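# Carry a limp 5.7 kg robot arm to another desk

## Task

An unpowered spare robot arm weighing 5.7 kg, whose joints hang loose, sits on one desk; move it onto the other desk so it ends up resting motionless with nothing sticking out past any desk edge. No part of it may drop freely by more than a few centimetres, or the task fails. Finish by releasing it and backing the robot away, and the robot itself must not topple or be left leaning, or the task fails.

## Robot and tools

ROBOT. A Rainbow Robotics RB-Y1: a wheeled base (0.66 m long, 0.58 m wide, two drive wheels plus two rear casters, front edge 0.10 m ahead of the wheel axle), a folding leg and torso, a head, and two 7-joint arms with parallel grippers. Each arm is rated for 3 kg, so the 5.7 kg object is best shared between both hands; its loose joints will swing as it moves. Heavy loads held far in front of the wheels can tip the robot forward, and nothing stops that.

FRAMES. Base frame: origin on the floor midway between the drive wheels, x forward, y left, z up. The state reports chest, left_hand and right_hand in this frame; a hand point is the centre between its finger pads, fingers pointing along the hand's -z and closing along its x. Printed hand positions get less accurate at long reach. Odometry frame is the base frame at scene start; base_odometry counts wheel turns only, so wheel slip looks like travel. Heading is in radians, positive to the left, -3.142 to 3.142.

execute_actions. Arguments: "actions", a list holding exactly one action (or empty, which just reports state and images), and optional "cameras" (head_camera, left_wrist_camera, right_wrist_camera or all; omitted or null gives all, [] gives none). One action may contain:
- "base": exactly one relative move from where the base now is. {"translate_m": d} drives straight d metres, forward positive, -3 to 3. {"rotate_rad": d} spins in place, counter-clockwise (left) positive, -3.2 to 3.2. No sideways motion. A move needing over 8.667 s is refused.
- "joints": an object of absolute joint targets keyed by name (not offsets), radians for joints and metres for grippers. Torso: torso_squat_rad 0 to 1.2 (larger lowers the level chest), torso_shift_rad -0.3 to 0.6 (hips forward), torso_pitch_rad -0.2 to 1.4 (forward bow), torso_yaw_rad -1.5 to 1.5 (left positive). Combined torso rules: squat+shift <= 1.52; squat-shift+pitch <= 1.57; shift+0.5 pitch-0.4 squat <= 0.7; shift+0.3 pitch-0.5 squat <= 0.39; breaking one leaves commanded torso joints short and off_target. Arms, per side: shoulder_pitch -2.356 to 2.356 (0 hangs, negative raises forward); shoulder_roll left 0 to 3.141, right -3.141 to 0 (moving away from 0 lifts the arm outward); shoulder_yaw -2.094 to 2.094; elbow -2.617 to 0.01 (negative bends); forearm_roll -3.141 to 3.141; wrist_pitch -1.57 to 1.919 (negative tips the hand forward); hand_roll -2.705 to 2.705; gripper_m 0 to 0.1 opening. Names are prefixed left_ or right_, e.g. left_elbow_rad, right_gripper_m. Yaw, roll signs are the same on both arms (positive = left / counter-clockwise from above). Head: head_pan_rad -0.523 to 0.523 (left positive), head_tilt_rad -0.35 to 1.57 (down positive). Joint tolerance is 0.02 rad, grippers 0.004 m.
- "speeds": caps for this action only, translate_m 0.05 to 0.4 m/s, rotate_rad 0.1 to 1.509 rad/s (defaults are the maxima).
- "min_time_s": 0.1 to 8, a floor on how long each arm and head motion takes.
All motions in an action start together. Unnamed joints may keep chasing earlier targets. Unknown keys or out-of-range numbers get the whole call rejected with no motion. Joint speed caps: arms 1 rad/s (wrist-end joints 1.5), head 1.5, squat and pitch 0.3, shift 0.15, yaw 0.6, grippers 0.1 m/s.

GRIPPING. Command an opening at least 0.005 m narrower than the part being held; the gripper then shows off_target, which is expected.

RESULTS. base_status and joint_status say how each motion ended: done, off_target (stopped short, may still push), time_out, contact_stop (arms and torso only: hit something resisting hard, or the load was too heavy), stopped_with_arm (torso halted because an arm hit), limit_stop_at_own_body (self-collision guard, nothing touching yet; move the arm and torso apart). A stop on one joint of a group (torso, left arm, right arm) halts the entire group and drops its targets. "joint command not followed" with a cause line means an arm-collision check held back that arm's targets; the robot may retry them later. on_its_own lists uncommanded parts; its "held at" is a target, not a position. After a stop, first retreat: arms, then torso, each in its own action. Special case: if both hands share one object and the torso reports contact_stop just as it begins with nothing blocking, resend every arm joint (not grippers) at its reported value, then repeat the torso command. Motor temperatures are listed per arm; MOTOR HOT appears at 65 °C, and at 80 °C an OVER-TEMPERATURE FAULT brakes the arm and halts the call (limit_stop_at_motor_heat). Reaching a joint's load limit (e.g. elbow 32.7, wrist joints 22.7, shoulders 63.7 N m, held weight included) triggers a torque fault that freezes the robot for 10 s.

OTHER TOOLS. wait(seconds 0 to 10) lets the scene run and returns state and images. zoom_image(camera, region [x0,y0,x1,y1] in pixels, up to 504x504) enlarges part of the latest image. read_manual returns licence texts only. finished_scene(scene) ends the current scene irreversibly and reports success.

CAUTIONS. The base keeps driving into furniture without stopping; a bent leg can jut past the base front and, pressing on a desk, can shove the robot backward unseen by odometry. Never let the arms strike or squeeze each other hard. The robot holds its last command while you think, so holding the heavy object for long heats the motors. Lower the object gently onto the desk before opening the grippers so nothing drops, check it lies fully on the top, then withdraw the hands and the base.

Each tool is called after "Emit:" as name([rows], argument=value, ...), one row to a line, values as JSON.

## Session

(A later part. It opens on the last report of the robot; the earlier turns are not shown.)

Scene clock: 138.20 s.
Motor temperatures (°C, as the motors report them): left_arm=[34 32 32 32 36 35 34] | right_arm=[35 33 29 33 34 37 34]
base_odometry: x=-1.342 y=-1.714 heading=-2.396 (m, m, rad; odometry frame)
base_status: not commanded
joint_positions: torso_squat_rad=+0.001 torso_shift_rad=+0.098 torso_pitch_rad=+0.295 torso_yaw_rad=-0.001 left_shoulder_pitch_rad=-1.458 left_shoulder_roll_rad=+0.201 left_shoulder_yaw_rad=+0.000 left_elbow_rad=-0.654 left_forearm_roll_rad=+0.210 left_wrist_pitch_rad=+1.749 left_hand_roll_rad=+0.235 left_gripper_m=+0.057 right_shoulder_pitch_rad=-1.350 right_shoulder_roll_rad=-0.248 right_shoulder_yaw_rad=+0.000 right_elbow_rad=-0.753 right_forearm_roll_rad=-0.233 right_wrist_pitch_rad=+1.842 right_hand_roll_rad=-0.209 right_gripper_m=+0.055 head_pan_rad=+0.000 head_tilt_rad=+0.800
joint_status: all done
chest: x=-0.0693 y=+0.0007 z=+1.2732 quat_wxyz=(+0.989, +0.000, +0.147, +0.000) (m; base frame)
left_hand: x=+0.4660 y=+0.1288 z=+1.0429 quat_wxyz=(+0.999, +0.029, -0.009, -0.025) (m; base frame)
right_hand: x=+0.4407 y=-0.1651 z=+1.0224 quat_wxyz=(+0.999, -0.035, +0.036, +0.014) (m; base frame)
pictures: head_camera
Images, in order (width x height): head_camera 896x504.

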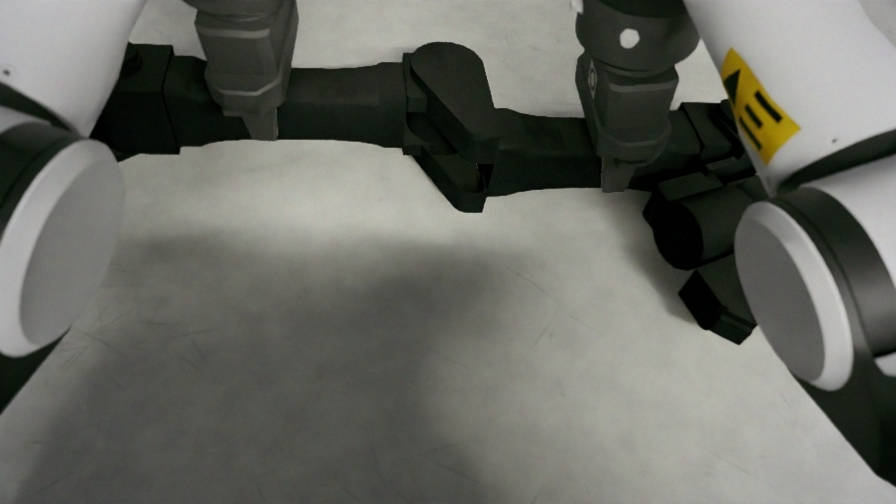

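Both arms now read as being pushed upward, so the spare arm is resting on the desk. I'll let go and back away.

Emit:
execute_actions([
  {"joints": {"left_gripper_m": 0.1, "right_gripper_m": 0.1}},
], cameras=[])

Emit:
execute_actions([
  {"joints": {"torso_pitch_rad": 0.05}},
], cameras=["head_camera"])

Emit:
execute_actions([
  {"base": {"translate_m": -0.7}, "joints": {"head_tilt_rad": 0.6}},
], cameras=["head_camera"])

Scene clock: 150.90 s.
Motor temperatures (°C, as the motors report them): left_arm=[33 32 32 32 36 35 34] | right_arm=[34 33 29 32 34 38 34]
base_odometry: x=-1.342 y=-1.714 heading=-2.396 (m, m, rad; odometry frame)
base_status: not commanded
joint_positions: torso_squat_rad=+0.000 torso_shift_rad=+0.100 torso_pitch_rad=+0.300 torso_yaw_rad=+0.000 left_shoulder_pitch_rad=-1.451 left_shoulder_roll_rad=+0.201 left_shoulder_yaw_rad=+0.000 left_elbow_rad=-0.650 left_forearm_roll_rad=+0.210 left_wrist_pitch_rad=+1.750 left_hand_roll_rad=+0.235 left_gripper_m=+0.099 right_shoulder_pitch_rad=-1.347 right_shoulder_roll_rad=-0.248 right_shoulder_yaw_rad=+0.000 right_elbow_rad=-0.752 right_forearm_roll_rad=-0.233 right_wrist_pitch_rad=+1.840 right_hand_roll_rad=-0.209 right_gripper_m=+0.100 head_pan_rad=+0.000 head_tilt_rad=+0.800
joint_status: all done
chest: x=-0.0667 y=+0.0009 z=+1.2726 quat_wxyz=(+0.989, -0.001, +0.149, +0.000) (m; base frame)
left_hand: x=+0.4645 y=+0.1307 z=+1.0351 quat_wxyz=(+0.999, +0.030, -0.001, -0.023) (m; base frame)
right_hand: x=+0.4414 y=-0.1655 z=+1.0177 quat_wxyz=(+0.998, -0.035, +0.040, +0.014) (m; base frame)
pictures: none
No camera images: the call's "cameras" was empty. Leave "cameras" out to get every camera's image.

Scene clock: 152.50 s.
Motor temperatures (°C, as the motors report them): left_arm=[33 32 32 32 36 35 34] | right_arm=[34 33 29 32 34 38 34]
base_odometry: x=-1.342 y=-1.714 heading=-2.396 (m, m, rad; odometry frame)
base_status: not commanded
joint_positions: torso_squat_rad=+0.000 torso_shift_rad=+0.100 torso_pitch_rad=+0.050 torso_yaw_rad=+0.000 left_shoulder_pitch_rad=-1.451 left_shoulder_roll_rad=+0.201 left_shoulder_yaw_rad=+0.000 left_elbow_rad=-0.650 left_forearm_roll_rad=+0.210 left_wrist_pitch_rad=+1.750 left_hand_roll_rad=+0.235 left_gripper_m=+0.099 right_shoulder_pitch_rad=-1.347 right_shoulder_roll_rad=-0.248 right_shoulder_yaw_rad=+0.000 right_elbow_rad=-0.752 right_forearm_roll_rad=-0.233 right_wrist_pitch_rad=+1.840 right_hand_roll_rad=-0.209 right_gripper_m=+0.100 head_pan_rad=+0.000 head_tilt_rad=+0.800
joint_status: all done
chest: x=-0.1427 y=+0.0009 z=+1.2860 quat_wxyz=(+1.000, -0.001, +0.025, +0.000) (m; base frame)
left_hand: x=+0.4306 y=+0.1309 z=+1.1872 quat_wxyz=(+0.991, +0.033, -0.125, -0.019) (m; base frame)
right_hand: x=+0.4127 y=-0.1654 z=+1.1647 quat_wxyz=(+0.996, -0.037, -0.085, +0.009) (m; base frame)
pictures: head_camera
Images, in order (width x height): head_camera 896x504.

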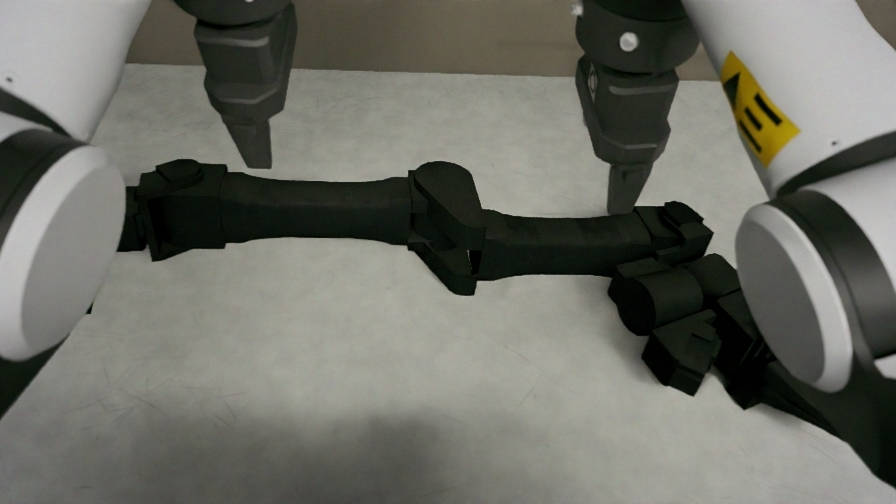

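Scene clock: 155.63 s.
Motor temperatures (°C, as the motors report them): left_arm=[33 32 32 32 36 35 34] | right_arm=[34 33 29 32 34 37 34]
base_odometry: x=-0.828 y=-1.239 heading=-2.397 (m, m, rad; odometry frame)
base_status: done
joint_positions: torso_squat_rad=+0.000 torso_shift_rad=+0.100 torso_pitch_rad=+0.050 torso_yaw_rad=+0.000 left_shoulder_pitch_rad=-1.450 left_shoulder_roll_rad=+0.201 left_shoulder_yaw_rad=+0.000 left_elbow_rad=-0.650 left_forearm_roll_rad=+0.210 left_wrist_pitch_rad=+1.750 left_hand_roll_rad=+0.235 left_gripper_m=+0.099 right_shoulder_pitch_rad=-1.347 right_shoulder_roll_rad=-0.248 right_shoulder_yaw_rad=+0.000 right_elbow_rad=-0.752 right_forearm_roll_rad=-0.233 right_wrist_pitch_rad=+1.840 right_hand_roll_rad=-0.209 right_gripper_m=+0.100 head_pan_rad=+0.000 head_tilt_rad=+0.600
joint_status: all done
chest: x=-0.1427 y=+0.0009 z=+1.2860 quat_wxyz=(+1.000, -0.001, +0.025, +0.000) (m; base frame)
left_hand: x=+0.4306 y=+0.1309 z=+1.1872 quat_wxyz=(+0.991, +0.033, -0.125, -0.019) (m; base frame)
right_hand: x=+0.4126 y=-0.1654 z=+1.1647 quat_wxyz=(+0.996, -0.037, -0.085, +0.009) (m; base frame)
pictures: head_camera
Images, in order (width x height): head_camera 896x504.

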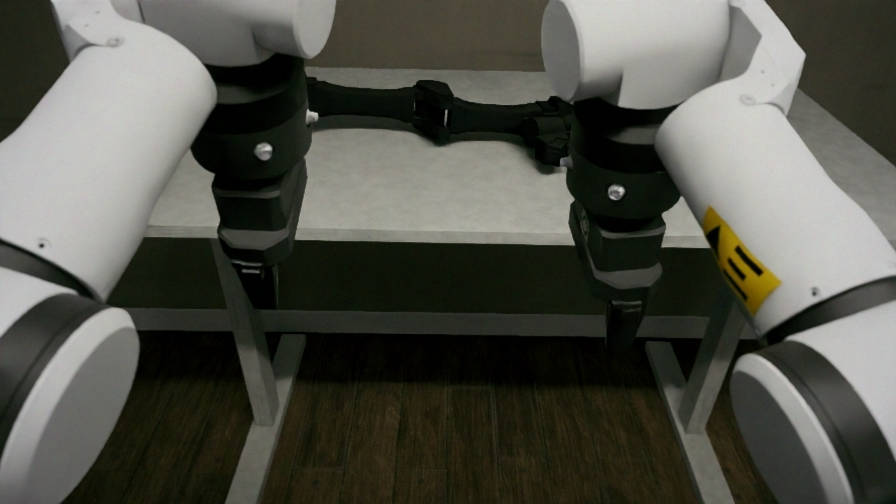

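Emit:
finished_scene(scene=2)

The scene is finished: the task was done.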